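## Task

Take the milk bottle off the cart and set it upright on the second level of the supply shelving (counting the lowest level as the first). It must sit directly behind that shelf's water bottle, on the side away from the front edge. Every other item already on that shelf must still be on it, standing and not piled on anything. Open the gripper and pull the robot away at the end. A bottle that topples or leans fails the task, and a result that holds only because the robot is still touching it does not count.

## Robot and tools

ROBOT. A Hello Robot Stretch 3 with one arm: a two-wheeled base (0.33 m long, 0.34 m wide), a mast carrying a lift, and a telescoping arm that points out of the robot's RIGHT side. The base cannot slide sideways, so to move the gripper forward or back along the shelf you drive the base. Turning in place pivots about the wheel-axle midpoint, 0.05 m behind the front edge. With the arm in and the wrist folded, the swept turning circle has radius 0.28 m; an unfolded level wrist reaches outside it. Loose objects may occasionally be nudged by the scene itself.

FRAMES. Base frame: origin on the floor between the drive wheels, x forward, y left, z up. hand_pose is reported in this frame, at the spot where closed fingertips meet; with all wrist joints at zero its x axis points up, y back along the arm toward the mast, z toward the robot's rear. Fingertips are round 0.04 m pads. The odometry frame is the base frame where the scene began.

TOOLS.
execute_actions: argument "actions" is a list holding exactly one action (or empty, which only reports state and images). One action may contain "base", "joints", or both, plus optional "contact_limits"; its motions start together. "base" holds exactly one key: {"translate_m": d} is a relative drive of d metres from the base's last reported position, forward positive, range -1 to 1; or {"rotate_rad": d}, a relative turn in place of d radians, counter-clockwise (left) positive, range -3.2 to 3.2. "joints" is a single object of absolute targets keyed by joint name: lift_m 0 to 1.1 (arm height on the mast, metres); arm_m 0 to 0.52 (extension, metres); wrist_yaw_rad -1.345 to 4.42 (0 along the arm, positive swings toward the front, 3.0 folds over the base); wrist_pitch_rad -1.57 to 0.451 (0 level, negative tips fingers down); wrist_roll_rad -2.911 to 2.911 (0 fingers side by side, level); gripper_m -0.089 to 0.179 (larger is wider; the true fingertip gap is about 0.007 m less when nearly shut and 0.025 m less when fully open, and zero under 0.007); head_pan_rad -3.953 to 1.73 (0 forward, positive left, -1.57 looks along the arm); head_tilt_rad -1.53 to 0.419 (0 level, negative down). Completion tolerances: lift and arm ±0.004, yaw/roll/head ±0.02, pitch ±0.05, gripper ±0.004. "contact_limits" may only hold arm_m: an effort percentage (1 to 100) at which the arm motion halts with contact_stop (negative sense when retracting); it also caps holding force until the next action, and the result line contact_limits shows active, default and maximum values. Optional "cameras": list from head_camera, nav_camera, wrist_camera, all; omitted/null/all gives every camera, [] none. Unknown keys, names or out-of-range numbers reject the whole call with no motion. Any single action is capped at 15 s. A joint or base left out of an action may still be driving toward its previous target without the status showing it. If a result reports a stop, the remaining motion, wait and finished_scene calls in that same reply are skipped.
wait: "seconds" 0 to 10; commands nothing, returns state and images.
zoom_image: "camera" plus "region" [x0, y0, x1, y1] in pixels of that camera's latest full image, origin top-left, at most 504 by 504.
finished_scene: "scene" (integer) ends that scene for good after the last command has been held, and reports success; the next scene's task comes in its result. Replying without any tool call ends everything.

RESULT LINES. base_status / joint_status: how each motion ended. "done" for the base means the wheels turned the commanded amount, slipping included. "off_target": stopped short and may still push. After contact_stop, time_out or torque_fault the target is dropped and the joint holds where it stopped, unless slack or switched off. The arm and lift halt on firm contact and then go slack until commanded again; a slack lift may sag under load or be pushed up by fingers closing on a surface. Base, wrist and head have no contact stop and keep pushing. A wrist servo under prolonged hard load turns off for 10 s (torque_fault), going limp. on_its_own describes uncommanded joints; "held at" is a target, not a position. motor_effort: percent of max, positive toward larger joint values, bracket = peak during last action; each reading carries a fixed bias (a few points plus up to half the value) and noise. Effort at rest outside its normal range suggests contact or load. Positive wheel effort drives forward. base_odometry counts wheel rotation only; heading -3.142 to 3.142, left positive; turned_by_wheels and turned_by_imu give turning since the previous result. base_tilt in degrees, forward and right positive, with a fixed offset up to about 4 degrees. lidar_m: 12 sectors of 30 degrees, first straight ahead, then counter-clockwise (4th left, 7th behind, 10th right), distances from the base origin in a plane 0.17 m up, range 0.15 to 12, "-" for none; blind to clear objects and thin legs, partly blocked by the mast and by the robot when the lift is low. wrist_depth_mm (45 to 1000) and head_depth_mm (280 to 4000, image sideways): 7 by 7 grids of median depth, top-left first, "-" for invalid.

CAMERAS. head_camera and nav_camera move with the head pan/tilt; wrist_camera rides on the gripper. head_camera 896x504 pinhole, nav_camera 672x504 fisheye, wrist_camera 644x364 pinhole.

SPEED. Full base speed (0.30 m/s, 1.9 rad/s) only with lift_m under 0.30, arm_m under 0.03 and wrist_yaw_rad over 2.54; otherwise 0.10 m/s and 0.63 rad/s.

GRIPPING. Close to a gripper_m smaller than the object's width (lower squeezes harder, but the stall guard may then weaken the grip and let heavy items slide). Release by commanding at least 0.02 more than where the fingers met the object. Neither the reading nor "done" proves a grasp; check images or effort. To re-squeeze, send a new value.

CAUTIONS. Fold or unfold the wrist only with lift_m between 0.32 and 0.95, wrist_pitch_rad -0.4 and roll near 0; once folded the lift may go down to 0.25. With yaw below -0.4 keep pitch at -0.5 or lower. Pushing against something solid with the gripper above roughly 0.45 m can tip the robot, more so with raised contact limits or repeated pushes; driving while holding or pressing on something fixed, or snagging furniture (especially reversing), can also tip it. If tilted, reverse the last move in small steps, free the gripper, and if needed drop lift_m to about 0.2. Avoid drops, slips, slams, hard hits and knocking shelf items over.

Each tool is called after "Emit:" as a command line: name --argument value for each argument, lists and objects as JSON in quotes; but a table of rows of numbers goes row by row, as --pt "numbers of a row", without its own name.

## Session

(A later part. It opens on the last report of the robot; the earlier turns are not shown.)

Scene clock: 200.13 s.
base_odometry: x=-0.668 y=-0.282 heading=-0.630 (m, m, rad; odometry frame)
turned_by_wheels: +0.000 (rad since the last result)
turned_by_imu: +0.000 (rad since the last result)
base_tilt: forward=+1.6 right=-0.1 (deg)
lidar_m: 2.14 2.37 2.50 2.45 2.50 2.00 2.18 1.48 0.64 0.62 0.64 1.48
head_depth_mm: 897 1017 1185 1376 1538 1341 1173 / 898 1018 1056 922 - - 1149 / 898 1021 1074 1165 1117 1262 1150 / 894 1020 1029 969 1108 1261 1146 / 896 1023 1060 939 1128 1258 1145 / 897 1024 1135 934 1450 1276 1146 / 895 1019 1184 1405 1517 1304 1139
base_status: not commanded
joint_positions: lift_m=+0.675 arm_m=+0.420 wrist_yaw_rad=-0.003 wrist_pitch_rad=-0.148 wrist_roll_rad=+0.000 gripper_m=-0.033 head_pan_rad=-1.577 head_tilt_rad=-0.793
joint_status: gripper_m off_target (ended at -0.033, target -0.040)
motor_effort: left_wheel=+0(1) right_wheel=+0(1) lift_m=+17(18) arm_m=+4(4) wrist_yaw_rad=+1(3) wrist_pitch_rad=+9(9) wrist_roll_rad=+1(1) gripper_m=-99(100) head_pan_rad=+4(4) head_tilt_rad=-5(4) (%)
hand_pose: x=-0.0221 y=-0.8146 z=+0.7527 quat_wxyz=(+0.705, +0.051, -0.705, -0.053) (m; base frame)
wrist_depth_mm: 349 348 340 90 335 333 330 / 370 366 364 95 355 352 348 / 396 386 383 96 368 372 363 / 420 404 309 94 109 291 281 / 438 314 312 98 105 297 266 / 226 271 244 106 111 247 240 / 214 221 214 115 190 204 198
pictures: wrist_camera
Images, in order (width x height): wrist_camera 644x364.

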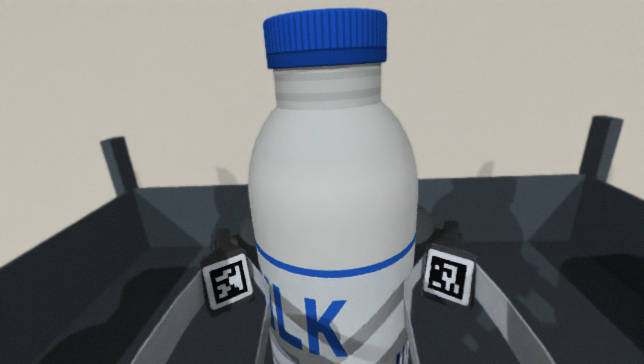

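Caged; go.

Emit:
execute_actions --actions '[{"joints":{"gripper_m":-0.05,"lift_m":0.79,"wrist_pitch_rad":-0.08}}]' --cameras '[]'

Emit:
execute_actions --actions '[{"base":{"translate_m":-0.02},"joints":{"gripper_m":-0.04,"arm_m":0}}]' --cameras '[]'

Emit:
execute_actions --actions '[{"base":{"rotate_rad":0.53},"joints":{"gripper_m":-0.05,"lift_m":0.59}}]' --cameras '["wrist_camera"]'

Emit:
execute_actions --actions '[{"base":{"translate_m":0.29},"joints":{"gripper_m":-0.04}}]' --cameras '[]'

Emit:
execute_actions --actions '[{"base":{"translate_m":0.29},"joints":{"gripper_m":-0.05}}]' --cameras '[]'

Emit:
execute_actions --actions '[{"base":{"translate_m":0.29},"joints":{"gripper_m":-0.04}}]' --cameras '[]'

Emit:
execute_actions --actions '[{"base":{"translate_m":0.29},"joints":{"gripper_m":-0.05}}]' --cameras '[]'

Emit:
execute_actions --actions '[{"base":{"translate_m":0.3},"joints":{"gripper_m":-0.04}}]' --cameras '[]'

Emit:
execute_actions --actions '[{"base":{"translate_m":0.3},"joints":{"gripper_m":-0.05}}]' --cameras '[]'

Emit:
execute_actions --actions '[{"base":{"rotate_rad":1.07},"joints":{"gripper_m":-0.04}}]' --cameras '[]'

Emit:
execute_actions --actions '[{"base":{"translate_m":0.225},"joints":{"gripper_m":-0.05}}]' --cameras '[]'

Emit:
execute_actions --actions '[{"joints":{"gripper_m":-0.04,"arm_m":0.26}}]' --cameras '["head_camera","wrist_camera"]'

Scene clock: 211.77 s.
base_odometry: x=-0.668 y=-0.282 heading=-0.630 (m, m, rad; odometry frame)
turned_by_wheels: +0.000 (rad since the last result)
turned_by_imu: +0.001 (rad since the last result)
base_tilt: forward=+1.5 right=-0.1 (deg)
lidar_m: 2.14 2.38 2.51 2.45 2.50 2.00 2.18 1.48 0.64 0.62 0.64 1.48
head_depth_mm: 896 1019 1181 1376 - - - / 893 1024 1110 - 1083 1269 1152 / 896 1007 - 945 1114 1262 1150 / 895 980 1052 940 1105 1259 1149 / 898 1021 1062 936 1132 1256 1152 / 898 1019 1136 931 1448 1280 1142 / 894 1021 1182 1410 1504 1299 1138
base_status: not commanded
joint_positions: lift_m=+0.789 arm_m=+0.420 wrist_yaw_rad=-0.002 wrist_pitch_rad=-0.145 wrist_roll_rad=+0.000 gripper_m=-0.046 head_pan_rad=-1.577 head_tilt_rad=-0.793
joint_status: wrist_pitch_rad off_target (ended at -0.145, target -0.080); gripper_m off_target (ended at -0.046, target -0.050); the others done
on_its_own: gripper_m is held at -0.045, not at your -0.050, by its stall guard, which is still easing; wrist_pitch_rad is at rest, and its effort (+33) is outside its rest range (-20 to +32)
motor_effort: left_wheel=+0(0) right_wheel=+0(0) lift_m=+39(41) arm_m=+4(4) wrist_yaw_rad=+1(2) wrist_pitch_rad=+33(33) wrist_roll_rad=+1(1) gripper_m=-7(100) head_pan_rad=+4(3) head_tilt_rad=-5(5) (%)
hand_pose: x=-0.0219 y=-0.8147 z=+0.8672 quat_wxyz=(+0.705, +0.051, -0.705, -0.052) (m; base frame)
wrist_depth_mm: 348 347 345 333 335 333 328 / 370 367 361 113 355 352 350 / 393 387 385 111 370 373 367 / 418 415 406 106 389 397 389 / 447 440 430 108 115 420 413 / 482 467 - 112 117 333 440 / 524 330 353 116 321 334 301
pictures: none
No camera images: the call's "cameras" was empty. Leave "cameras" out to get every camera's image.

Scene clock: 216.03 s.
base_odometry: x=-0.684 y=-0.270 heading=-0.630 (m, m, rad; odometry frame)
turned_by_wheels: +0.000 (rad since the last result)
turned_by_imu: +0.000 (rad since the last result)
base_tilt: forward=+1.5 right=-0.2 (deg)
lidar_m: 2.16 2.41 2.50 2.46 2.50 1.98 2.16 1.48 0.64 0.62 0.65 1.48
head_depth_mm: 893 1024 1182 1402 1537 1372 - / 893 1022 1112 895 1444 1376 - / 898 1017 1056 917 997 - - / 898 1021 1060 648 507 - 1151 / 898 1017 1064 936 1129 1254 1142 / 898 1020 1109 909 1269 1283 1143 / 900 1021 1184 1412 1522 1305 1139
base_status: done
joint_positions: lift_m=+0.789 arm_m=+0.000 wrist_yaw_rad=+0.000 wrist_pitch_rad=-0.145 wrist_roll_rad=+0.000 gripper_m=-0.015 head_pan_rad=-1.577 head_tilt_rad=-0.793
joint_status: gripper_m off_target (ended at -0.015, target -0.040); the others done
on_its_own: gripper_m is held at -0.018, not at your -0.040, by its stall guard, which is still easing; wrist_pitch_rad is at rest, and its effort (+33) is outside its rest range (-20 to +32)
motor_effort: left_wheel=+1(3) right_wheel=+0(4) lift_m=+39(39) arm_m=-7(7) wrist_yaw_rad=-1(1) wrist_pitch_rad=+33(33) wrist_roll_rad=+1(1) gripper_m=-41(51) head_pan_rad=+3(4) head_tilt_rad=-5(5) (%)
hand_pose: x=-0.0215 y=-0.3954 z=+0.8672 quat_wxyz=(+0.705, +0.051, -0.705, -0.052) (m; base frame)
wrist_depth_mm: 744 720 728 699 704 704 697 / 782 770 768 113 757 743 732 / 836 812 803 111 775 781 772 / 887 874 834 106 626 840 816 / 960 943 511 108 116 858 857 / - - - 112 118 949 931 / - - 686 116 605 - 986
pictures: none
No camera images: the call's "cameras" was empty. Leave "cameras" out to get every camera's image.

Scene clock: 218.70 s.
base_odometry: x=-0.684 y=-0.270 heading=-0.100 (m, m, rad; odometry frame)
turned_by_wheels: +0.530 (rad since the last result)
turned_by_imu: +0.518 (rad since the last result)
base_tilt: forward=+1.6 right=-0.2 (deg)
lidar_m: 2.40 2.51 2.46 2.50 1.98 2.16 1.48 0.64 0.62 0.65 1.48 2.16
head_depth_mm: 888 989 1040 897 1062 1188 1153 / 937 1052 1164 917 1088 1234 1187 / 988 1112 1273 1465 1461 1264 1197 / 1040 1182 1369 1609 1534 661 1129 / 1103 1261 1479 1714 1524 1306 1141 / 1170 1353 1604 1774 1520 1302 1141 / 1248 1462 1748 1800 1511 1307 1133
base_status: done
joint_positions: lift_m=+0.590 arm_m=+0.000 wrist_yaw_rad=+0.000 wrist_pitch_rad=-0.145 wrist_roll_rad=+0.000 gripper_m=-0.038 head_pan_rad=-1.577 head_tilt_rad=-0.793
joint_status: gripper_m off_target (ended at -0.038, target -0.050); the others done
on_its_own: gripper_m is held at -0.040, not at your -0.050, by its stall guard, which is still easing; wrist_pitch_rad is at rest, and its effort (+33) is outside its rest range (-20 to +32)
motor_effort: left_wheel=-2(5) right_wheel=+2(3) lift_m=+20(35) arm_m=-7(7) wrist_yaw_rad=+1(0) wrist_pitch_rad=+33(33) wrist_roll_rad=+1(1) gripper_m=-52(100) head_pan_rad=+4(5) head_tilt_rad=-5(5) (%)
hand_pose: x=-0.0215 y=-0.3954 z=+0.6682 quat_wxyz=(+0.705, +0.051, -0.705, -0.051) (m; base frame)
wrist_depth_mm: - - - 813 726 642 577 / - - - 112 748 345 302 / - - - 111 387 345 298 / - - - 106 415 715 646 / - - - 108 115 646 593 / - - - 112 117 511 491 / 964 946 931 116 516 676 363
pictures: wrist_camera
Images, in order (width x height): wrist_camera 644x364.

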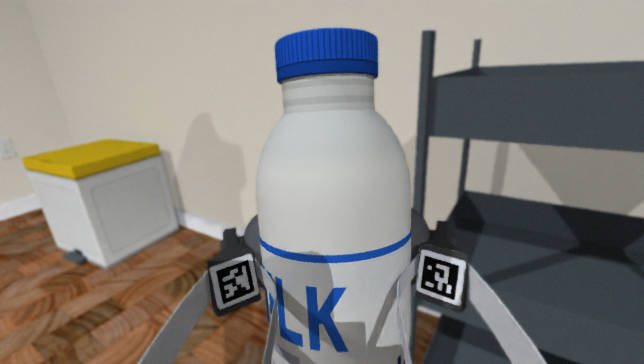

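Scene clock: 222.93 s.
base_odometry: x=-0.396 y=-0.299 heading=-0.100 (m, m, rad; odometry frame)
turned_by_wheels: +0.000 (rad since the last result)
turned_by_imu: +0.001 (rad since the last result)
base_tilt: forward=+1.6 right=-0.2 (deg)
lidar_m: 2.12 2.35 2.28 2.44 2.18 2.18 1.68 0.79 0.76 1.24 1.46 1.88
head_depth_mm: 1012 1125 1276 1458 1544 1293 1152 / 1059 1192 1356 1570 1536 1320 1183 / 1123 1267 1457 1694 1532 1303 1193 / 1190 1348 1560 1750 1523 662 1120 / 1255 1444 1683 1824 1526 1305 1147 / 1347 1546 1835 1822 1528 1302 1138 / 1422 1668 1750 1763 1504 1298 1139
base_status: done
joint_positions: lift_m=+0.590 arm_m=+0.000 wrist_yaw_rad=+0.000 wrist_pitch_rad=-0.145 wrist_roll_rad=+0.000 gripper_m=-0.012 head_pan_rad=-1.577 head_tilt_rad=-0.793
joint_status: gripper_m off_target (ended at -0.012, target -0.040)
on_its_own: gripper_m is held at -0.014, not at your -0.040, by its stall guard, which is still easing
motor_effort: left_wheel=-2(4) right_wheel=+2(5) lift_m=+21(21) arm_m=-6(7) wrist_yaw_rad=+0(1) wrist_pitch_rad=+32(33) wrist_roll_rad=+1(1) gripper_m=-24(52) head_pan_rad=+3(4) head_tilt_rad=-5(5) (%)
hand_pose: x=-0.0215 y=-0.3954 z=+0.6682 quat_wxyz=(+0.705, +0.051, -0.705, -0.051) (m; base frame)
wrist_depth_mm: - - - 963 866 756 680 / - - - 112 910 796 704 / - - - 111 934 827 747 / - - - 106 958 885 745 / - - - 108 115 912 673 / - - - 112 117 947 755 / 968 955 934 116 844 874 694
pictures: none
No camera images: the call's "cameras" was empty. Leave "cameras" out to get every camera's image.

Scene clock: 227.17 s.
base_odometry: x=-0.107 y=-0.328 heading=-0.100 (m, m, rad; odometry frame)
turned_by_wheels: +0.000 (rad since the last result)
turned_by_imu: +0.001 (rad since the last result)
base_tilt: forward=+1.6 right=-0.2 (deg)
lidar_m: 1.85 2.53 2.13 2.41 2.44 2.39 1.88 0.95 1.15 1.39 1.36 1.62
head_depth_mm: 1134 1264 1438 1643 1541 1318 1151 / 1201 1338 1525 1727 1540 1319 1179 / 1259 1421 1633 1792 1528 1315 1193 / 1328 1519 1734 1821 1532 661 1121 / 1405 1622 1827 1821 1520 1302 1145 / 1489 1704 1619 1727 1518 1305 1140 / 1600 1803 1583 1744 1518 1294 1138
base_status: done
joint_positions: lift_m=+0.590 arm_m=+0.000 wrist_yaw_rad=+0.000 wrist_pitch_rad=-0.145 wrist_roll_rad=+0.000 gripper_m=-0.026 head_pan_rad=-1.577 head_tilt_rad=-0.793
joint_status: gripper_m off_target (ended at -0.026, target -0.050)
on_its_own: gripper_m is held at -0.027, not at your -0.050, by its stall guard, which is still easing
motor_effort: left_wheel=-2(3) right_wheel=+2(5) lift_m=+20(20) arm_m=-6(7) wrist_yaw_rad=+0(0) wrist_pitch_rad=+32(32) wrist_roll_rad=+1(1) gripper_m=-17(100) head_pan_rad=+4(4) head_tilt_rad=-5(5) (%)
hand_pose: x=-0.0215 y=-0.3954 z=+0.6682 quat_wxyz=(+0.705, +0.051, -0.705, -0.051) (m; base frame)
wrist_depth_mm: - - - - - 875 783 / - - - 112 - 911 804 / - - - 111 - 958 831 / - - - 106 - - 878 / - - - 108 115 - 929 / - - - 112 117 - 952 / 966 967 915 116 840 877 861
pictures: none
No camera images: the call's "cameras" was empty. Leave "cameras" out to get every camera's image.

Scene clock: 231.40 s.
base_odometry: x=+0.181 y=-0.357 heading=-0.101 (m, m, rad; odometry frame)
turned_by_wheels: +0.000 (rad since the last result)
turned_by_imu: +0.001 (rad since the last result)
base_tilt: forward=+1.6 right=-0.2 (deg)
lidar_m: 1.56 2.38 1.98 2.37 2.70 2.62 2.11 1.18 1.48 1.30 1.48 1.37
head_depth_mm: 1265 1407 1586 1762 1537 1320 1154 / 1323 1495 1689 1818 1537 1311 1183 / 1396 1579 1804 1839 1529 1314 1194 / 1482 1685 1714 1791 1526 661 1129 / 1572 1761 1580 1722 1524 1310 1142 / 1669 1920 1629 1772 1522 1308 1141 / 1774 2099 2206 1810 1508 1300 1139
base_status: done
joint_positions: lift_m=+0.590 arm_m=+0.000 wrist_yaw_rad=+0.000 wrist_pitch_rad=-0.145 wrist_roll_rad=+0.000 gripper_m=-0.015 head_pan_rad=-1.577 head_tilt_rad=-0.793
joint_status: gripper_m off_target (ended at -0.015, target -0.040)
on_its_own: gripper_m is held at -0.018, not at your -0.040, by its stall guard, which is still easing; wrist_pitch_rad is at rest, and its effort (+33) is outside its rest range (-20 to +32)
motor_effort: left_wheel=-2(4) right_wheel=+2(5) lift_m=+20(20) arm_m=-7(7) wrist_yaw_rad=+0(0) wrist_pitch_rad=+33(33) wrist_roll_rad=+1(1) gripper_m=-41(100) head_pan_rad=+4(3) head_tilt_rad=-5(4) (%)
hand_pose: x=-0.0215 y=-0.3954 z=+0.6682 quat_wxyz=(+0.705, +0.051, -0.705, -0.051) (m; base frame)
wrist_depth_mm: - - - - - 992 873 / - - - 112 - - 901 / - - - 111 - - 964 / - - - 106 - - 989 / - - - 108 115 - - / - - - 112 117 - - / 960 949 909 116 847 872 858
pictures: none
No camera images: the call's "cameras" was empty. Leave "cameras" out to get every camera's image.

Scene clock: 235.63 s.
base_odometry: x=+0.470 y=-0.387 heading=-0.101 (m, m, rad; odometry frame)
turned_by_wheels: +0.000 (rad since the last result)
turned_by_imu: +0.001 (rad since the last result)
base_tilt: forward=+1.6 right=-0.2 (deg)
lidar_m: 1.28 2.23 1.84 1.91 2.60 2.86 1.70 1.43 1.63 1.31 1.68 1.14
head_depth_mm: 1393 1555 1750 1856 1536 1314 1152 / 1467 1630 1840 1832 1537 1306 1184 / 1537 1716 1580 1738 1546 1313 1191 / 1632 1800 1609 1781 1529 663 1128 / 1728 1991 2036 1817 1523 1304 1142 / 1837 2135 2279 1819 1516 1306 1146 / 1833 2052 2158 1813 1510 1305 1142
base_status: done
joint_positions: lift_m=+0.590 arm_m=+0.000 wrist_yaw_rad=+0.000 wrist_pitch_rad=-0.145 wrist_roll_rad=+0.000 gripper_m=-0.025 head_pan_rad=-1.577 head_tilt_rad=-0.793
joint_status: gripper_m off_target (ended at -0.025, target -0.050)
on_its_own: gripper_m is held at -0.027, not at your -0.050, by its stall guard, which is still easing
motor_effort: left_wheel=-2(3) right_wheel=+2(2) lift_m=+20(20) arm_m=-7(7) wrist_yaw_rad=+0(1) wrist_pitch_rad=+32(32) wrist_roll_rad=+1(1) gripper_m=-29(100) head_pan_rad=+4(4) head_tilt_rad=-5(5) (%)
hand_pose: x=-0.0215 y=-0.3954 z=+0.6682 quat_wxyz=(+0.705, +0.051, -0.705, -0.051) (m; base frame)
wrist_depth_mm: - - - - - - 984 / - - - 112 - - - / - - - 111 - - - / - - - 106 - - - / - - - 108 115 - - / - - - 112 117 - - / 973 961 930 116 832 868 857
pictures: none
No camera images: the call's "cameras" was empty. Leave "cameras" out to get every camera's image.

Scene clock: 239.97 s.
base_odometry: x=+0.768 y=-0.417 heading=-0.101 (m, m, rad; odometry frame)
turned_by_wheels: +0.000 (rad since the last result)
turned_by_imu: +0.001 (rad since the last result)
base_tilt: forward=+1.6 right=-0.2 (deg)
lidar_m: 1.00 1.92 1.73 1.75 2.54 3.12 1.91 1.70 1.38 1.41 0.92 0.98
head_depth_mm: 1519 1700 1615 1793 1526 1324 1151 / 1603 1758 1607 1742 1534 1314 1187 / 1682 1879 1662 1791 1528 1318 1194 / 1787 2018 2193 1831 1522 664 1125 / 1880 2139 2266 1813 1522 1306 1146 / 1763 1950 2115 1808 1520 1303 1142 / 1569 1701 1886 1798 1514 1300 1140
base_status: done
joint_positions: lift_m=+0.590 arm_m=+0.000 wrist_yaw_rad=+0.000 wrist_pitch_rad=-0.145 wrist_roll_rad=+0.000 gripper_m=-0.015 head_pan_rad=-1.577 head_tilt_rad=-0.793
joint_status: gripper_m off_target (ended at -0.015, target -0.040)
on_its_own: gripper_m is held at -0.018, not at your -0.040, by its stall guard, which is still easing; wrist_pitch_rad is at rest, and its effort (+33) is outside its rest range (-20 to +32)
motor_effort: left_wheel=-2(4) right_wheel=+2(4) lift_m=+21(20) arm_m=-6(7) wrist_yaw_rad=+0(0) wrist_pitch_rad=+33(33) wrist_roll_rad=+1(1) gripper_m=-41(100) head_pan_rad=+4(3) head_tilt_rad=-4(5) (%)
hand_pose: x=-0.0215 y=-0.3954 z=+0.6682 quat_wxyz=(+0.705, +0.051, -0.705, -0.051) (m; base frame)
wrist_depth_mm: 935 - - - - - - / 950 - - 112 - - - / 978 - - 111 - - - / - - - 106 - - - / - - - 108 115 - - / - - - 112 117 - - / 728 958 925 116 842 871 868
pictures: none
No camera images: the call's "cameras" was empty. Leave "cameras" out to get every camera's image.

Scene clock: 244.30 s.
base_odometry: x=+1.067 y=-0.447 heading=-0.101 (m, m, rad; odometry frame)
turned_by_wheels: +0.000 (rad since the last result)
turned_by_imu: +0.001 (rad since the last result)
base_tilt: forward=+1.6 right=-0.2 (deg)
lidar_m: 0.70 1.56 1.85 1.67 2.63 3.37 2.13 1.98 1.51 1.56 0.76 0.71
head_depth_mm: 1665 1824 1633 1763 1537 1330 1159 / 1735 1939 2135 1832 1534 1314 1191 / 1835 2090 2181 1836 1535 1317 1194 / 1864 2135 2250 1823 1522 661 1128 / 1617 1834 2061 1822 1528 1298 1145 / 1421 1578 1756 1810 1494 1303 1144 / 1252 1382 1454 965 1222 1248 1142
base_status: done
joint_positions: lift_m=+0.590 arm_m=+0.000 wrist_yaw_rad=+0.000 wrist_pitch_rad=-0.145 wrist_roll_rad=+0.000 gripper_m=-0.024 head_pan_rad=-1.577 head_tilt_rad=-0.793
joint_status: gripper_m off_target (ended at -0.024, target -0.050)
on_its_own: gripper_m is held at -0.027, not at your -0.050, by its stall guard, which is still easing; wrist_pitch_rad is at rest, and its effort (+33) is outside its rest range (-20 to +32)
motor_effort: left_wheel=-2(1) right_wheel=+2(5) lift_m=+21(20) arm_m=-7(7) wrist_yaw_rad=+0(0) wrist_pitch_rad=+33(33) wrist_roll_rad=+1(1) gripper_m=-45(100) head_pan_rad=+4(4) head_tilt_rad=-5(4) (%)
hand_pose: x=-0.0215 y=-0.3954 z=+0.6682 quat_wxyz=(+0.705, +0.051, -0.705, -0.051) (m; base frame)
wrist_depth_mm: 489 894 - - - - - / 551 466 - 112 - - - / 566 500 - 111 - - - / 599 533 - 106 - - - / 468 523 - 108 115 - - / 740 662 - 112 117 - - / 771 694 909 116 839 884 857
pictures: none
No camera images: the call's "cameras" was empty. Leave "cameras" out to get every camera's image.

Scene clock: 246.93 s.
base_odometry: x=+1.067 y=-0.447 heading=+0.969 (m, m, rad; odometry frame)
turned_by_wheels: +1.070 (rad since the last result)
turned_by_imu: +1.046 (rad since the last result)
base_tilt: forward=+1.6 right=-0.2 (deg)
lidar_m: 1.85 1.67 2.65 3.38 2.09 1.98 1.51 1.54 0.76 0.71 0.70 1.57
head_depth_mm: 864 705 1148 1050 1229 1270 1152 / 872 701 1172 985 1301 1260 1182 / 863 698 1174 1015 1311 1265 1196 / 880 686 965 918 918 662 1131 / 881 680 1182 1008 1338 1254 1145 / 852 685 1188 1062 1343 1252 1139 / 879 683 1046 998 1025 1253 1135
base_status: done
joint_positions: lift_m=+0.590 arm_m=+0.000 wrist_yaw_rad=+0.000 wrist_pitch_rad=-0.145 wrist_roll_rad=+0.000 gripper_m=-0.024 head_pan_rad=-1.577 head_tilt_rad=-0.793
joint_status: gripper_m off_target (ended at -0.024, target -0.040)
on_its_own: gripper_m is held at -0.026, not at your -0.040, by its stall guard, which is still easing; wrist_pitch_rad is at rest, and its effort (+33) is outside its rest range (-20 to +32)
motor_effort: left_wheel=-2(5) right_wheel=+2(4) lift_m=+21(20) arm_m=-7(7) wrist_yaw_rad=+0(1) wrist_pitch_rad=+33(33) wrist_roll_rad=+1(1) gripper_m=-46(100) head_pan_rad=+4(3) head_tilt_rad=-5(5) (%)
hand_pose: x=-0.0215 y=-0.3954 z=+0.6682 quat_wxyz=(+0.705, +0.051, -0.705, -0.051) (m; base frame)
wrist_depth_mm: 420 610 728 698 704 696 533 / 421 568 763 112 740 713 538 / 420 559 803 111 512 565 546 / 413 561 599 106 497 482 506 / 428 453 445 108 115 405 390 / 464 547 - 112 117 747 556 / 939 537 773 116 696 679 557
pictures: none
No camera images: the call's "cameras" was empty. Leave "cameras" out to get every camera's image.

Scene clock: 250.43 s.
base_odometry: x=+1.194 y=-0.261 heading=+0.969 (m, m, rad; odometry frame)
turned_by_wheels: +0.000 (rad since the last result)
turned_by_imu: +0.001 (rad since the last result)
base_tilt: forward=+1.6 right=-0.2 (deg)
lidar_m: 1.62 1.46 2.34 3.37 2.40 2.15 1.73 0.92 0.86 0.61 0.62 1.58
head_depth_mm: 878 694 1149 998 1324 1267 1156 / 877 680 984 1028 1328 1264 1183 / 864 695 1180 1012 1285 1269 1187 / 864 692 1183 1069 920 663 1126 / 876 627 1076 1011 1021 1255 1146 / 617 625 680 828 1448 1304 1141 / 501 1034 1250 1484 1512 1299 1138
base_status: done
joint_positions: lift_m=+0.590 arm_m=+0.000 wrist_yaw_rad=+0.000 wrist_pitch_rad=-0.145 wrist_roll_rad=+0.000 gripper_m=-0.029 head_pan_rad=-1.577 head_tilt_rad=-0.793
joint_status: gripper_m off_target (ended at -0.029, target -0.050)
on_its_own: gripper_m is held at -0.031, not at your -0.050, by its stall guard, which is still easing
motor_effort: left_wheel=-2(4) right_wheel=+2(5) lift_m=+20(20) arm_m=-7(6) wrist_yaw_rad=+1(1) wrist_pitch_rad=+32(33) wrist_roll_rad=+1(1) gripper_m=-47(100) head_pan_rad=+4(4) head_tilt_rad=-5(5) (%)
hand_pose: x=-0.0215 y=-0.3954 z=+0.6682 quat_wxyz=(+0.705, +0.051, -0.705, -0.051) (m; base frame)
wrist_depth_mm: 795 323 474 702 699 700 682 / 846 820 468 113 726 533 706 / 895 873 459 111 512 373 493 / 950 921 403 106 500 396 475 / - - 401 108 115 399 391 / - - - 112 117 891 756 / 979 957 488 116 737 714 667
pictures: none
No camera images: the call's "cameras" was empty. Leave "cameras" out to get every camera's image.

Scene clock: 253.57 s.
base_odometry: x=+1.194 y=-0.261 heading=+0.969 (m, m, rad; odometry frame)
turned_by_wheels: +0.000 (rad since the last result)
turned_by_imu: +0.000 (rad since the last result)
base_tilt: forward=+1.6 right=-0.2 (deg)
lidar_m: 1.63 1.47 2.34 3.36 2.40 2.15 1.73 0.92 0.76 0.61 0.62 1.58
head_depth_mm: 873 694 1153 996 1338 1269 1164 / 875 680 981 1030 966 1278 - / 863 697 1177 1016 - 1257 1149 / 866 691 1183 830 1342 1258 1143 / 874 628 1069 1011 1021 1259 1138 / 616 625 679 829 1455 1307 1144 / 500 1034 1248 1479 1523 1308 1137
base_status: not commanded
joint_positions: lift_m=+0.590 arm_m=+0.260 wrist_yaw_rad=+0.000 wrist_pitch_rad=-0.145 wrist_roll_rad=+0.000 gripper_m=-0.020 head_pan_rad=-1.577 head_tilt_rad=-0.793
joint_status: gripper_m off_target (ended at -0.020, target -0.040); the others done
on_its_own: gripper_m is held at -0.022, not at your -0.040, by its stall guard, which is still easing
motor_effort: left_wheel=-2(2) right_wheel=+2(2) lift_m=+20(21) arm_m=+4(6) wrist_yaw_rad=+2(0) wrist_pitch_rad=+32(33) wrist_roll_rad=+1(1) gripper_m=-36(100) head_pan_rad=+4(3) head_tilt_rad=-5(5) (%)
hand_pose: x=-0.0215 y=-0.6547 z=+0.6682 quat_wxyz=(+0.705, +0.051, -0.705, -0.051) (m; base frame)
wrist_depth_mm: 187 255 474 472 474 467 461 / 186 253 469 113 502 486 477 / 185 251 310 111 519 310 504 / 184 250 314 106 271 270 486 / 183 247 330 108 116 337 365 / 181 244 - 112 117 299 303 / 180 228 267 116 244 255 248
pictures: head_camera (sideways: a quarter turn clockwise sets it upright), wrist_camera
Images, in order (width x height): head_camera 896x504, wrist_camera 644x364.

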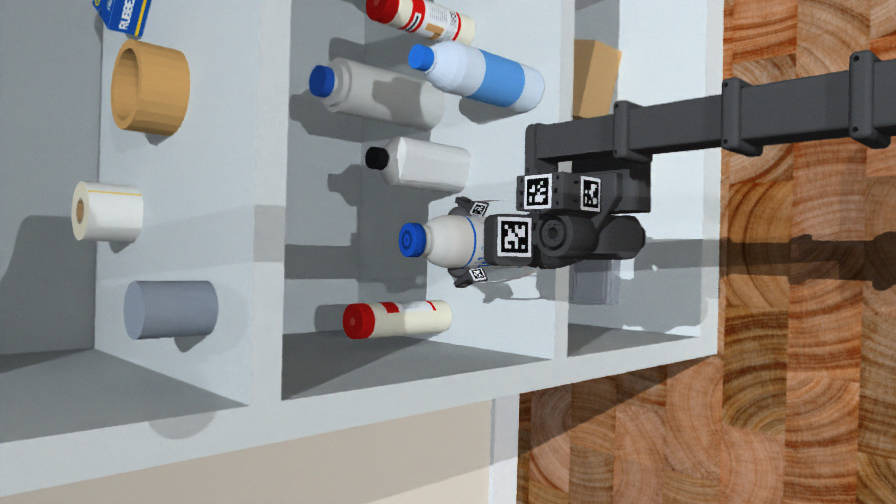

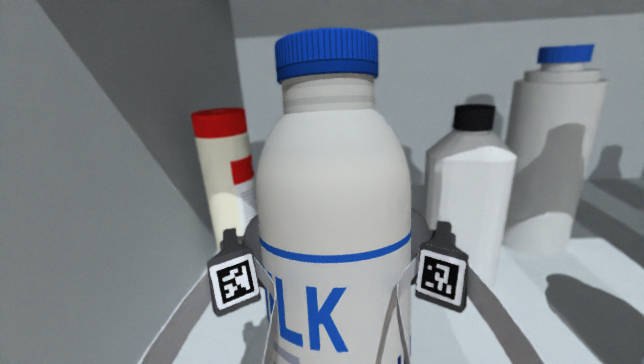

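Emit:
execute_actions --actions '[{"base":{"translate_m":0.008},"joints":{"gripper_m":-0.05,"arm_m":0.4,"wrist_pitch_rad":0.05,"lift_m":0.55}}]' --cameras '[]'

Emit:
execute_actions --actions '[{"joints":{"gripper_m":-0.04,"lift_m":0.525}}]' --cameras '["wrist_camera"]'

Scene clock: 259.13 s.
base_odometry: x=+1.199 y=-0.255 heading=+0.969 (m, m, rad; odometry frame)
turned_by_wheels: +0.000 (rad since the last result)
turned_by_imu: +0.000 (rad since the last result)
base_tilt: forward=+1.6 right=-0.2 (deg)
lidar_m: 1.62 1.46 2.33 3.38 2.41 2.16 1.74 0.93 0.75 0.61 0.62 1.58
head_depth_mm: 876 684 1150 999 1316 1266 1157 / 875 685 993 1024 1330 1274 - / 860 697 1176 999 1339 1252 1148 / 880 662 1148 1011 1342 1266 1145 / 867 629 1018 1005 1023 1257 1143 / 582 594 676 819 1478 1301 1140 / 509 1057 1247 1490 1514 1300 1139
base_status: done
joint_positions: lift_m=+0.550 arm_m=+0.400 wrist_yaw_rad=+0.000 wrist_pitch_rad=-0.020 wrist_roll_rad=+0.000 gripper_m=-0.039 head_pan_rad=-1.577 head_tilt_rad=-0.793
joint_status: wrist_pitch_rad off_target (ended at -0.020, target +0.050); gripper_m off_target (ended at -0.039, target -0.050); the others done
on_its_own: gripper_m is held at -0.040, not at your -0.050, by its stall guard, which is still easing; wrist_pitch_rad is at rest, and its effort (+35) is outside its rest range (-20 to +32)
motor_effort: left_wheel=-2(7) right_wheel=+2(5) lift_m=+21(20) arm_m=+4(5) wrist_yaw_rad=+0(0) wrist_pitch_rad=+35(39) wrist_roll_rad=+1(1) gripper_m=-26(100) head_pan_rad=+4(2) head_tilt_rad=-5(5) (%)
hand_pose: x=-0.0214 y=-0.8004 z=+0.6599 quat_wxyz=(+0.707, +0.007, -0.707, -0.007) (m; base frame)
wrist_depth_mm: 177 242 368 361 362 356 349 / 176 241 384 112 372 368 363 / 175 210 393 110 385 385 369 / 175 160 381 106 397 398 130 / 173 167 193 108 115 407 125 / 172 174 - 112 117 155 129 / 171 193 245 116 239 232 133
pictures: none
No camera images: the call's "cameras" was empty. Leave "cameras" out to get every camera's image.

Scene clock: 260.13 s.
base_odometry: x=+1.199 y=-0.255 heading=+0.969 (m, m, rad; odometry frame)
turned_by_wheels: +0.000 (rad since the last result)
turned_by_imu: +0.000 (rad since the last result)
base_tilt: forward=+1.5 right=-0.2 (deg)
lidar_m: 1.62 1.46 2.33 3.37 2.41 2.16 1.74 0.93 0.75 0.61 0.62 1.58
head_depth_mm: 873 684 1152 993 1320 1270 1154 / 875 685 996 1022 1324 1275 1179 / 863 696 1185 1003 1372 1260 1153 / 879 662 1149 985 1339 1260 1148 / 867 630 1019 1007 1018 1251 1142 / 582 594 674 816 1482 1310 1143 / 510 1059 1239 1490 1515 1296 1139
base_status: not commanded
joint_positions: lift_m=+0.525 arm_m=+0.400 wrist_yaw_rad=+0.000 wrist_pitch_rad=-0.019 wrist_roll_rad=+0.000 gripper_m=-0.033 head_pan_rad=-1.577 head_tilt_rad=-0.793
joint_status: gripper_m off_target (ended at -0.033, target -0.040); the others done
on_its_own: gripper_m is held at -0.035, not at your -0.040, by its stall guard, which is still easing; wrist_pitch_rad is at rest, and its effort (+35) is outside its rest range (-20 to +32)
motor_effort: left_wheel=-2(2) right_wheel=+2(2) lift_m=+20(21) arm_m=+4(4) wrist_yaw_rad=-1(0) wrist_pitch_rad=+35(34) wrist_roll_rad=+1(1) gripper_m=-50(53) head_pan_rad=+3(3) head_tilt_rad=-4(5) (%)
hand_pose: x=-0.0214 y=-0.8004 z=+0.6351 quat_wxyz=(+0.707, +0.007, -0.707, -0.007) (m; base frame)
wrist_depth_mm: 177 243 371 362 360 355 350 / 173 213 384 112 373 368 355 / 171 154 393 111 385 381 124 / 174 160 382 106 395 396 121 / 173 167 192 108 115 360 124 / 172 174 - 112 117 156 129 / 170 193 212 116 208 203 133
pictures: wrist_camera
Images, in order (width x height): wrist_camera 644x364.

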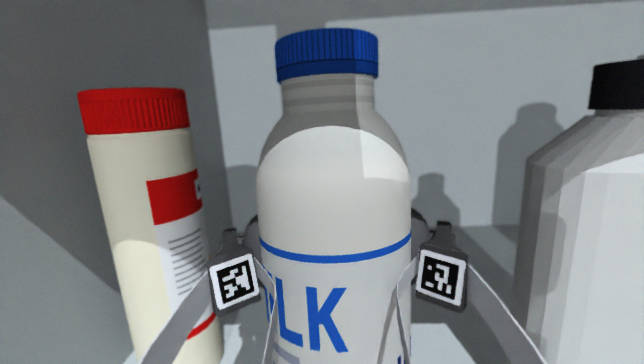

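Emit:
execute_actions --actions '[{"base":{"translate_m":-0.01},"joints":{"gripper_m":-0.05}}]' --cameras '[]'

Emit:
execute_actions --actions '[{"joints":{"gripper_m":-0.04,"lift_m":0.51}}]' --cameras '[]'

Scene clock: 263.50 s.
base_odometry: x=+1.193 y=-0.263 heading=+0.969 (m, m, rad; odometry frame)
turned_by_wheels: +0.000 (rad since the last result)
turned_by_imu: +0.000 (rad since the last result)
base_tilt: forward=+1.6 right=-0.2 (deg)
lidar_m: 1.63 1.47 2.35 3.38 2.40 2.16 1.73 0.92 0.76 0.61 0.62 1.58
head_depth_mm: 874 697 1148 991 1329 1268 1152 / 876 680 977 1022 1316 1276 1176 / 863 695 1178 1007 1358 1263 1149 / 861 692 1155 984 1346 1257 1144 / 878 629 967 1014 1026 1262 1152 / 627 626 680 841 1453 1306 1142 / 499 1035 1247 1487 1516 1297 1143
base_status: done
joint_positions: lift_m=+0.525 arm_m=+0.400 wrist_yaw_rad=+0.000 wrist_pitch_rad=-0.019 wrist_roll_rad=+0.000 gripper_m=-0.047 head_pan_rad=-1.577 head_tilt_rad=-0.793
joint_status: all done
on_its_own: wrist_pitch_rad is at rest, and its effort (+35) is outside its rest range (-20 to +32)
motor_effort: left_wheel=-2(4) right_wheel=+1(2) lift_m=+20(20) arm_m=+4(4) wrist_yaw_rad=+1(0) wrist_pitch_rad=+35(35) wrist_roll_rad=+1(1) gripper_m=-59(100) head_pan_rad=+4(3) head_tilt_rad=-5(5) (%)
hand_pose: x=-0.0214 y=-0.8004 z=+0.6351 quat_wxyz=(+0.707, +0.007, -0.707, -0.007) (m; base frame)
wrist_depth_mm: 189 257 371 362 359 354 350 / 183 240 381 112 374 369 123 / 166 159 397 110 383 379 119 / 177 162 407 106 397 146 118 / 184 168 365 108 115 147 122 / 183 175 - 112 117 143 126 / 182 183 222 116 208 164 130
pictures: none
No camera images: the call's "cameras" was empty. Leave "cameras" out to get every camera's image.

Scene clock: 264.33 s.
base_odometry: x=+1.193 y=-0.263 heading=+0.969 (m, m, rad; odometry frame)
turned_by_wheels: +0.000 (rad since the last result)
turned_by_imu: +0.000 (rad since the last result)
base_tilt: forward=+1.5 right=-0.2 (deg)
lidar_m: 1.63 1.47 2.35 3.36 2.40 2.16 1.73 0.92 0.76 0.62 0.62 1.59
head_depth_mm: 874 695 1148 993 1321 1270 1151 / 877 683 981 1017 1321 1260 1164 / 863 696 1179 1011 1347 1264 1148 / 863 693 1175 984 1339 1261 1149 / 878 628 969 1010 1026 1255 1148 / 627 628 679 844 1452 1296 1143 / 500 1034 1249 1488 1513 1300 1138
base_status: not commanded
joint_positions: lift_m=+0.511 arm_m=+0.400 wrist_yaw_rad=+0.000 wrist_pitch_rad=+0.026 wrist_roll_rad=+0.000 gripper_m=-0.037 head_pan_rad=-1.577 head_tilt_rad=-0.793
joint_status: all done
motor_effort: left_wheel=-2(2) right_wheel=+2(2) lift_m=+16(18) arm_m=+4(4) wrist_yaw_rad=+0(0) wrist_pitch_rad=+12(35) wrist_roll_rad=+1(1) gripper_m=-52(55) head_pan_rad=+4(3) head_tilt_rad=-4(5) (%)
hand_pose: x=-0.0214 y=-0.8014 z=+0.6318 quat_wxyz=(+0.707, -0.009, -0.707, +0.009) (m; base frame)
wrist_depth_mm: 189 258 379 367 366 362 355 / 183 241 390 112 377 373 119 / 174 160 401 111 388 381 119 / 178 162 409 106 395 146 118 / 180 166 364 108 116 147 121 / 183 172 194 112 117 142 125 / 181 177 223 116 208 167 129
pictures: none
No camera images: the call's "cameras" was empty. Leave "cameras" out to get every camera's image.

Down.

Emit:
execute_actions --actions '[{"joints":{"gripper_m":0.1}}]' --cameras '[]'

Emit:
execute_actions --actions '[{"joints":{"arm_m":0.1}}]' --cameras '[]'

Emit:
execute_actions --actions '[{"base":{"translate_m":-0.228},"joints":{"gripper_m":0.13,"lift_m":0.5,"wrist_pitch_rad":0.02}}]' --cameras '["head_camera","wrist_camera"]'

Scene clock: 270.47 s.
base_odometry: x=+1.193 y=-0.263 heading=+0.969 (m, m, rad; odometry frame)
turned_by_wheels: +0.000 (rad since the last result)
turned_by_imu: +0.000 (rad since the last result)
base_tilt: forward=+1.6 right=-0.2 (deg)
lidar_m: 1.63 1.47 2.34 3.37 2.39 2.16 1.73 0.92 0.76 0.61 0.62 1.58
head_depth_mm: 878 698 1149 988 1322 1272 1157 / 875 683 979 1021 1328 1268 1165 / 863 696 1183 1004 1343 1257 1151 / 863 693 1161 987 1342 1261 1149 / 880 629 970 1012 1020 1258 1142 / 627 626 680 842 1456 1304 1147 / 501 1034 1243 1481 1505 1301 1141
base_status: not commanded
joint_positions: lift_m=+0.510 arm_m=+0.400 wrist_yaw_rad=+0.000 wrist_pitch_rad=+0.027 wrist_roll_rad=+0.000 gripper_m=+0.100 head_pan_rad=-1.577 head_tilt_rad=-0.793
joint_status: all done
motor_effort: left_wheel=-2(2) right_wheel=+2(2) lift_m=+16(16) arm_m=+4(5) wrist_yaw_rad=+0(0) wrist_pitch_rad=+11(12) wrist_roll_rad=+1(1) gripper_m=+1(96) head_pan_rad=+4(4) head_tilt_rad=-5(5) (%)
hand_pose: x=-0.0214 y=-0.8014 z=+0.6320 quat_wxyz=(+0.707, -0.009, -0.707, +0.009) (m; base frame)
wrist_depth_mm: 190 259 380 369 366 360 355 / 183 240 388 118 376 372 119 / 174 160 395 116 387 383 119 / 177 162 408 112 395 146 118 / 180 166 366 114 125 139 121 / 183 171 273 118 132 136 124 / 182 185 223 123 204 184 127
pictures: none
No camera images: the call's "cameras" was empty. Leave "cameras" out to get every camera's image.

Scene clock: 273.90 s.
base_odometry: x=+1.193 y=-0.263 heading=+0.969 (m, m, rad; odometry frame)
turned_by_wheels: +0.000 (rad since the last result)
turned_by_imu: +0.000 (rad since the last result)
base_tilt: forward=+1.6 right=-0.2 (deg)
lidar_m: 1.63 1.47 2.35 3.38 2.39 2.16 1.72 0.92 0.86 0.61 0.62 1.58
head_depth_mm: 876 697 1153 990 1331 1265 1150 / 875 681 978 1019 1324 1271 1180 / 863 695 1176 1012 1277 1285 1107 / 863 692 1158 1014 1333 1277 1125 / 884 629 968 1017 1010 1251 1147 / 626 627 680 842 1448 1305 1140 / 500 1040 1247 1481 1515 1302 1138
base_status: not commanded
joint_positions: lift_m=+0.510 arm_m=+0.100 wrist_yaw_rad=+0.000 wrist_pitch_rad=+0.028 wrist_roll_rad=+0.000 gripper_m=+0.100 head_pan_rad=-1.577 head_tilt_rad=-0.793
joint_status: all done
motor_effort: left_wheel=-2(2) right_wheel=+2(2) lift_m=+16(17) arm_m=-7(7) wrist_yaw_rad=+0(0) wrist_pitch_rad=+11(12) wrist_roll_rad=+1(1) gripper_m=+0(1) head_pan_rad=+4(3) head_tilt_rad=-5(5) (%)
hand_pose: x=-0.0214 y=-0.5021 z=+0.6323 quat_wxyz=(+0.707, -0.010, -0.707, +0.010) (m; base frame)
wrist_depth_mm: 739 259 480 652 634 645 611 / 757 258 473 674 656 642 264 / 790 256 449 676 673 463 262 / 811 269 457 433 433 471 270 / 844 275 418 423 429 379 280 / 871 284 309 305 295 292 277 / 900 877 284 278 786 676 725
pictures: none
No camera images: the call's "cameras" was empty. Leave "cameras" out to get every camera's image.

Scene clock: 277.13 s.
base_odometry: x=+1.064 y=-0.451 heading=+0.969 (m, m, rad; odometry frame)
turned_by_wheels: +0.000 (rad since the last result)
turned_by_imu: -0.001 (rad since the last result)
base_tilt: forward=+1.6 right=-0.2 (deg)
lidar_m: 1.85 1.68 2.64 3.37 2.09 1.98 1.50 1.54 0.76 0.71 0.70 1.57
head_depth_mm: 861 707 1146 1050 1220 1265 1154 / 875 701 1177 976 1292 1266 1173 / 865 696 1154 1017 1297 1292 - / 880 687 967 881 1321 1283 1124 / 877 675 1176 1002 1264 1259 1144 / 849 684 1155 1003 1335 1255 1137 / 882 682 1063 1013 1028 1248 1141
base_status: done
joint_positions: lift_m=+0.500 arm_m=+0.100 wrist_yaw_rad=+0.000 wrist_pitch_rad=+0.003 wrist_roll_rad=+0.000 gripper_m=+0.130 head_pan_rad=-1.577 head_tilt_rad=-0.793
joint_status: all done
motor_effort: left_wheel=-2(5) right_wheel=+1(2) lift_m=+17(18) arm_m=-7(7) wrist_yaw_rad=+0(0) wrist_pitch_rad=+9(12) wrist_roll_rad=+1(1) gripper_m=+1(98) head_pan_rad=+3(4) head_tilt_rad=-5(5) (%)
hand_pose: x=-0.0214 y=-0.5016 z=+0.6159 quat_wxyz=(+0.707, -0.001, -0.707, +0.001) (m; base frame)
wrist_depth_mm: 430 620 646 637 644 626 530 / 425 608 687 275 652 637 483 / 425 466 451 273 667 331 473 / 419 482 442 285 497 338 482 / 392 422 402 295 370 341 342 / 292 296 279 274 269 - 260 / 402 617 806 796 769 755 515
pictures: head_camera (sideways: a quarter turn clockwise sets it upright), wrist_camera
Images, in order (width x height): head_camera 896x504, wrist_camera 644x364.

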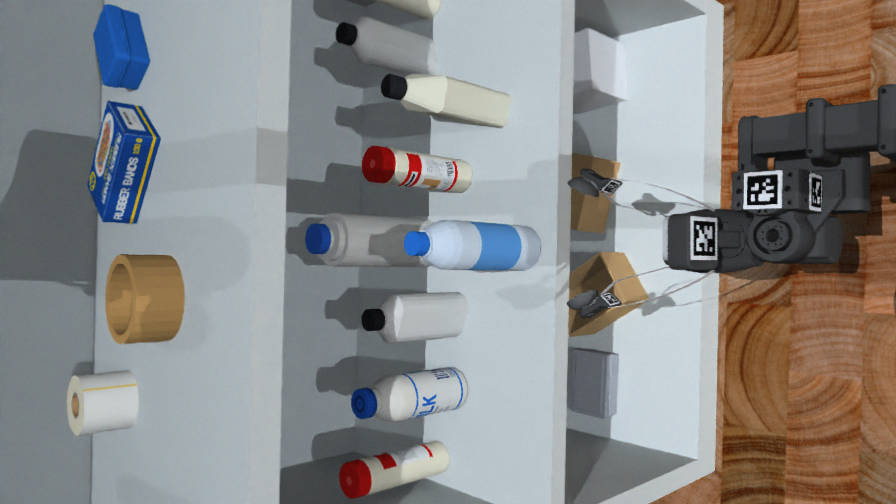

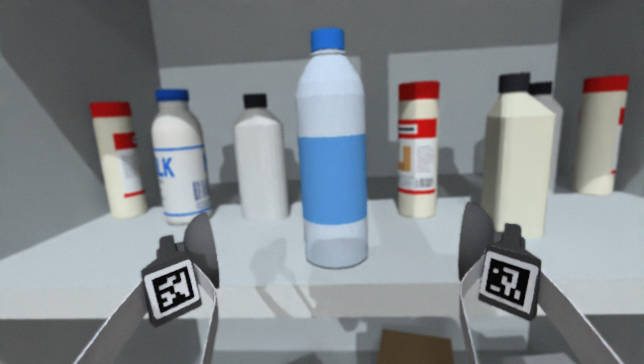

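Emit:
execute_actions --actions '[{"joints":{"arm_m":0.255}}]' --cameras '[]'

Emit:
execute_actions --actions '[{"joints":{"gripper_m":0}}]' --cameras '[]'

Emit:
execute_actions --actions '[{"joints":{"lift_m":0.53}}]' --cameras '[]'

Emit:
execute_actions --actions '[{"base":{"translate_m":0.228}}]' --cameras '[]'

Emit:
execute_actions --actions '[{"joints":{"lift_m":0.503}}]' --cameras '[]'

Emit:
execute_actions --actions '[{"joints":{"gripper_m":0.13}}]' --cameras '[]'

Emit:
execute_actions --actions '[{"joints":{"arm_m":0}}]' --cameras '["head_camera"]'

Scene clock: 284.50 s.
base_odometry: x=+1.064 y=-0.451 heading=+0.969 (m, m, rad; odometry frame)
turned_by_wheels: +0.000 (rad since the last result)
turned_by_imu: +0.000 (rad since the last result)
base_tilt: forward=+1.6 right=-0.2 (deg)
lidar_m: 1.86 1.67 2.64 3.37 2.08 1.98 1.50 1.54 0.76 0.71 0.70 1.57
head_depth_mm: 861 707 1149 1059 1224 1276 1159 / 876 699 1180 972 1293 1266 1149 / 864 697 1155 1019 943 1261 1152 / 881 688 971 885 959 1262 1143 / 881 674 1183 1003 1317 1252 1149 / 851 686 1153 1006 1340 1248 1144 / 881 683 1066 1012 1029 1254 1137
base_status: not commanded
joint_positions: lift_m=+0.500 arm_m=+0.255 wrist_yaw_rad=+0.000 wrist_pitch_rad=+0.003 wrist_roll_rad=+0.000 gripper_m=+0.130 head_pan_rad=-1.577 head_tilt_rad=-0.793
joint_status: all done
motor_effort: left_wheel=-2(2) right_wheel=+1(1) lift_m=+17(17) arm_m=+4(6) wrist_yaw_rad=+1(0) wrist_pitch_rad=+9(9) wrist_roll_rad=+1(1) gripper_m=+0(1) head_pan_rad=+4(5) head_tilt_rad=-4(4) (%)
hand_pose: x=-0.0214 y=-0.6559 z=+0.6158 quat_wxyz=(+0.707, -0.001, -0.707, +0.001) (m; base frame)
wrist_depth_mm: 427 519 511 114 498 488 477 / 399 533 525 113 254 496 489 / 269 543 264 117 259 512 217 / 278 303 272 121 265 512 215 / 336 303 280 125 275 382 215 / 288 286 258 131 244 - 214 / 216 207 209 136 191 195 191
pictures: none
No camera images: the call's "cameras" was empty. Leave "cameras" out to get every camera's image.

Scene clock: 286.30 s.
base_odometry: x=+1.064 y=-0.451 heading=+0.969 (m, m, rad; odometry frame)
turned_by_wheels: +0.000 (rad since the last result)
turned_by_imu: +0.000 (rad since the last result)
base_tilt: forward=+1.6 right=-0.2 (deg)
lidar_m: 1.85 1.68 2.64 3.36 2.09 1.98 1.50 1.53 0.76 0.71 0.70 1.57
head_depth_mm: 862 707 1146 1052 1222 1268 1154 / 878 701 1178 974 1291 1264 1158 / 862 696 1156 1021 961 1265 1148 / 882 687 969 872 948 1261 1148 / 879 674 1181 1001 1319 1253 1149 / 853 686 1157 1006 1341 1250 1140 / 878 680 1064 1017 1026 1248 1138
base_status: not commanded
joint_positions: lift_m=+0.500 arm_m=+0.255 wrist_yaw_rad=+0.003 wrist_pitch_rad=+0.002 wrist_roll_rad=+0.000 gripper_m=+0.002 head_pan_rad=-1.577 head_tilt_rad=-0.793
joint_status: all done
motor_effort: left_wheel=-1(2) right_wheel=+1(1) lift_m=+17(17) arm_m=+4(5) wrist_yaw_rad=-1(2) wrist_pitch_rad=+9(9) wrist_roll_rad=+1(1) gripper_m=-33(100) head_pan_rad=+3(4) head_tilt_rad=-4(4) (%)
hand_pose: x=-0.0208 y=-0.6560 z=+0.6157 quat_wxyz=(+0.707, +0.000, -0.707, +0.001) (m; base frame)
wrist_depth_mm: 427 519 511 110 492 488 476 / 397 533 524 109 245 498 488 / 271 547 268 113 250 508 217 / 329 302 275 118 258 466 218 / 338 302 281 122 134 327 217 / 288 281 - 127 135 252 216 / 218 214 209 132 187 197 192
pictures: none
No camera images: the call's "cameras" was empty. Leave "cameras" out to get every camera's image.

Scene clock: 287.37 s.
base_odometry: x=+1.064 y=-0.451 heading=+0.969 (m, m, rad; odometry frame)
turned_by_wheels: +0.000 (rad since the last result)
turned_by_imu: +0.000 (rad since the last result)
base_tilt: forward=+1.6 right=-0.2 (deg)
lidar_m: 1.86 1.67 2.64 3.37 2.09 1.98 1.50 1.54 0.76 0.71 0.70 1.57
head_depth_mm: 861 706 1034 1048 1221 1266 1147 / 876 700 1182 974 1277 1271 1162 / 863 697 1153 1018 940 1260 1147 / 880 688 970 866 1292 1259 1144 / 882 675 1177 1005 1317 1256 1146 / 850 686 1160 1004 1333 1251 1137 / 883 682 1062 1012 1024 1251 1139
base_status: not commanded
joint_positions: lift_m=+0.529 arm_m=+0.255 wrist_yaw_rad=+0.002 wrist_pitch_rad=-0.048 wrist_roll_rad=+0.000 gripper_m=+0.006 head_pan_rad=-1.577 head_tilt_rad=-0.793
joint_status: all done
on_its_own: gripper_m is held at +0.007, not at your +0.000, by its stall guard, which is still easing; wrist_pitch_rad is at rest, and its effort (+35) is outside its rest range (-20 to +32)
motor_effort: left_wheel=-1(1) right_wheel=+1(1) lift_m=+40(41) arm_m=+4(4) wrist_yaw_rad=-1(2) wrist_pitch_rad=+35(37) wrist_roll_rad=+1(1) gripper_m=-3(34) head_pan_rad=+4(5) head_tilt_rad=-4(5) (%)
hand_pose: x=-0.0210 y=-0.6544 z=+0.6316 quat_wxyz=(+0.707, +0.018, -0.707, -0.017) (m; base frame)
wrist_depth_mm: 429 510 500 110 485 479 472 / 400 530 522 110 251 495 488 / 271 542 268 113 249 510 219 / 327 303 275 118 259 494 216 / 343 304 287 122 133 339 215 / 307 296 - 127 135 269 214 / 236 233 228 132 204 215 205
pictures: none
No camera images: the call's "cameras" was empty. Leave "cameras" out to get every camera's image.

Scene clock: 290.70 s.
base_odometry: x=+1.193 y=-0.263 heading=+0.969 (m, m, rad; odometry frame)
turned_by_wheels: +0.000 (rad since the last result)
turned_by_imu: +0.000 (rad since the last result)
base_tilt: forward=+1.6 right=-0.1 (deg)
lidar_m: 1.63 1.46 2.34 3.38 2.39 2.16 1.73 0.92 0.76 0.61 0.62 1.58
head_depth_mm: 876 700 1152 1023 1323 1265 1152 / 878 682 981 1050 1324 1266 1163 / 861 696 1173 1015 945 1260 1151 / 865 693 1154 865 1338 1253 1148 / 882 628 965 1013 1020 1252 1139 / 629 628 679 841 1452 1308 1142 / 500 1036 1244 1483 1524 1298 1137
base_status: done
joint_positions: lift_m=+0.529 arm_m=+0.255 wrist_yaw_rad=+0.001 wrist_pitch_rad=-0.049 wrist_roll_rad=+0.000 gripper_m=+0.022 head_pan_rad=-1.577 head_tilt_rad=-0.793
joint_status: not commanded
on_its_own: gripper_m is held at +0.021, not at your +0.000, by its stall guard, which is not easing now; wrist_pitch_rad is at rest, and its effort (+34) is outside its rest range (-20 to +32)
motor_effort: left_wheel=-2(1) right_wheel=+1(4) lift_m=+40(39) arm_m=+4(4) wrist_yaw_rad=+0(2) wrist_pitch_rad=+34(34) wrist_roll_rad=+1(1) gripper_m=-22(29) head_pan_rad=+3(3) head_tilt_rad=-5(4) (%)
hand_pose: x=-0.0213 y=-0.6544 z=+0.6315 quat_wxyz=(+0.707, +0.018, -0.707, -0.017) (m; base frame)
wrist_depth_mm: 190 260 434 111 485 475 475 / 189 257 351 110 498 322 300 / 188 255 300 114 260 255 503 / 187 253 314 118 268 266 476 / 185 251 327 123 134 320 330 / 183 248 - 128 136 269 262 / 183 220 227 133 204 214 208
pictures: none
No camera images: the call's "cameras" was empty. Leave "cameras" out to get every camera's image.

Scene clock: 291.73 s.
base_odometry: x=+1.193 y=-0.263 heading=+0.969 (m, m, rad; odometry frame)
turned_by_wheels: +0.000 (rad since the last result)
turned_by_imu: +0.000 (rad since the last result)
base_tilt: forward=+1.6 right=-0.2 (deg)
lidar_m: 1.63 1.46 2.34 3.37 2.40 2.15 1.73 0.92 0.76 0.61 0.62 1.58
head_depth_mm: 877 699 1146 1025 1329 1275 1154 / 877 683 977 1049 1328 1269 1160 / 863 697 1184 1015 953 1257 1151 / 863 693 1158 870 938 1257 1143 / 881 628 967 1008 1023 1257 1142 / 629 626 680 842 1447 1303 1141 / 500 1035 1245 1488 1518 1306 1138
base_status: not commanded
joint_positions: lift_m=+0.503 arm_m=+0.255 wrist_yaw_rad=+0.001 wrist_pitch_rad=-0.009 wrist_roll_rad=+0.000 gripper_m=+0.022 head_pan_rad=-1.577 head_tilt_rad=-0.793
joint_status: all done
on_its_own: gripper_m is held at +0.021, not at your +0.000, by its stall guard, which is not easing now
motor_effort: left_wheel=-1(2) right_wheel=+2(2) lift_m=+17(37) arm_m=+3(4) wrist_yaw_rad=+0(0) wrist_pitch_rad=+14(34) wrist_roll_rad=+1(1) gripper_m=-23(23) head_pan_rad=+3(4) head_tilt_rad=-5(5) (%)
hand_pose: x=-0.0213 y=-0.6557 z=+0.6158 quat_wxyz=(+0.707, +0.004, -0.707, -0.003) (m; base frame)
wrist_depth_mm: 190 259 435 109 491 485 476 / 189 257 350 109 264 312 298 / 188 255 300 113 257 254 508 / 186 252 311 118 267 264 438 / 185 251 323 123 131 275 325 / 184 247 - 128 135 251 244 / 183 212 208 134 187 196 192
pictures: none
No camera images: the call's "cameras" was empty. Leave "cameras" out to get every camera's image.

Scene clock: 293.30 s.
base_odometry: x=+1.193 y=-0.263 heading=+0.969 (m, m, rad; odometry frame)
turned_by_wheels: +0.000 (rad since the last result)
turned_by_imu: +0.000 (rad since the last result)
base_tilt: forward=+1.6 right=-0.2 (deg)
lidar_m: 1.63 1.47 2.33 3.35 2.40 2.16 1.73 0.92 0.76 0.61 0.62 1.58
head_depth_mm: 878 698 1147 1028 1325 1268 1153 / 877 683 977 1045 1319 1267 1151 / 864 697 1178 1015 942 1266 1153 / 865 689 1157 878 942 1256 1150 / 883 630 967 1009 1016 1254 1141 / 630 627 679 838 1445 1305 1142 / 500 1033 1248 1481 1512 1301 1146
base_status: not commanded
joint_positions: lift_m=+0.503 arm_m=+0.255 wrist_yaw_rad=+0.001 wrist_pitch_rad=-0.003 wrist_roll_rad=+0.000 gripper_m=+0.130 head_pan_rad=-1.577 head_tilt_rad=-0.793
joint_status: all done
motor_effort: left_wheel=-2(2) right_wheel=+2(1) lift_m=+17(17) arm_m=+4(4) wrist_yaw_rad=-1(1) wrist_pitch_rad=+12(15) wrist_roll_rad=+1(1) gripper_m=+0(98) head_pan_rad=+3(3) head_tilt_rad=-5(5) (%)
hand_pose: x=-0.0213 y=-0.6558 z=+0.6174 quat_wxyz=(+0.707, +0.002, -0.707, -0.001) (m; base frame)
wrist_depth_mm: 190 260 479 113 491 481 479 / 189 257 385 112 503 312 300 / 188 255 301 116 257 254 499 / 186 252 311 120 265 263 445 / 184 250 322 125 276 328 325 / 183 220 273 130 233 - 248 / 178 206 211 136 192 197 192
pictures: none
No camera images: the call's "cameras" was empty. Leave "cameras" out to get every camera's image.

Scene clock: 296.40 s.
base_odometry: x=+1.193 y=-0.263 heading=+0.969 (m, m, rad; odometry frame)
turned_by_wheels: +0.000 (rad since the last result)
turned_by_imu: +0.000 (rad since the last result)
base_tilt: forward=+1.5 right=-0.2 (deg)
lidar_m: 1.63 1.46 2.34 3.37 2.40 2.16 1.73 0.92 0.86 0.61 0.62 1.58
head_depth_mm: 876 699 1149 1022 1326 1267 1155 / 878 683 975 1048 1319 1264 1153 / 864 697 1179 1018 1283 1259 1168 / 866 693 1161 879 1345 1260 - / 882 629 962 1008 1021 1255 1147 / 629 626 680 845 1452 1301 1142 / 501 1035 1245 1490 1520 1298 1138
base_status: not commanded
joint_positions: lift_m=+0.503 arm_m=+0.000 wrist_yaw_rad=+0.000 wrist_pitch_rad=-0.002 wrist_roll_rad=+0.000 gripper_m=+0.130 head_pan_rad=-1.577 head_tilt_rad=-0.793
joint_status: all done
motor_effort: left_wheel=-2(2) right_wheel=+2(2) lift_m=+17(17) arm_m=-7(9) wrist_yaw_rad=+0(0) wrist_pitch_rad=+11(11) wrist_roll_rad=+1(1) gripper_m=+2(0) head_pan_rad=+3(4) head_tilt_rad=-4(4) (%)
hand_pose: x=-0.0214 y=-0.4015 z=+0.6176 quat_wxyz=(+0.707, +0.001, -0.707, -0.001) (m; base frame)
wrist_depth_mm: 825 794 482 729 717 711 712 / 850 838 477 749 736 735 730 / 881 872 468 385 526 562 478 / 940 891 460 395 525 532 471 / 971 935 400 386 373 386 353 / - 992 501 869 873 - 842 / - 973 497 847 842 684 655
pictures: head_camera (sideways: a quarter turn clockwise sets it upright)
Images, in order (width x height): head_camera 896x504.

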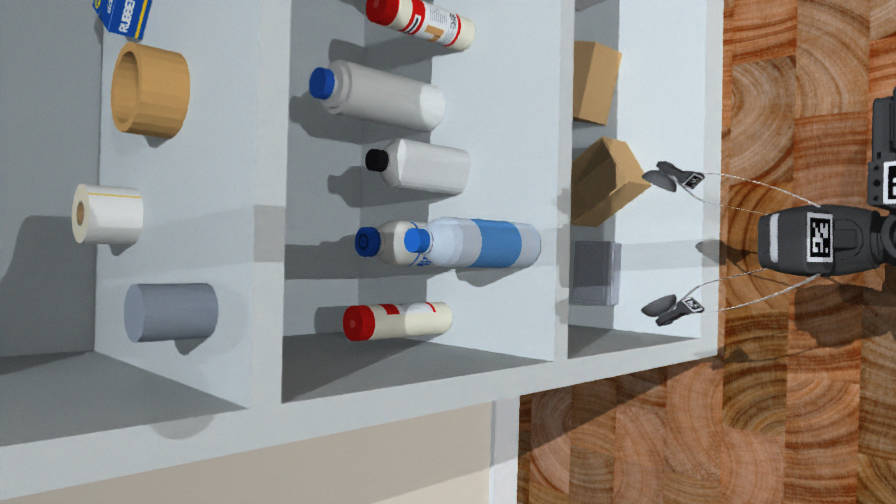

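Emit:
finished_scene --scene 2

The scene is finished: the task was done.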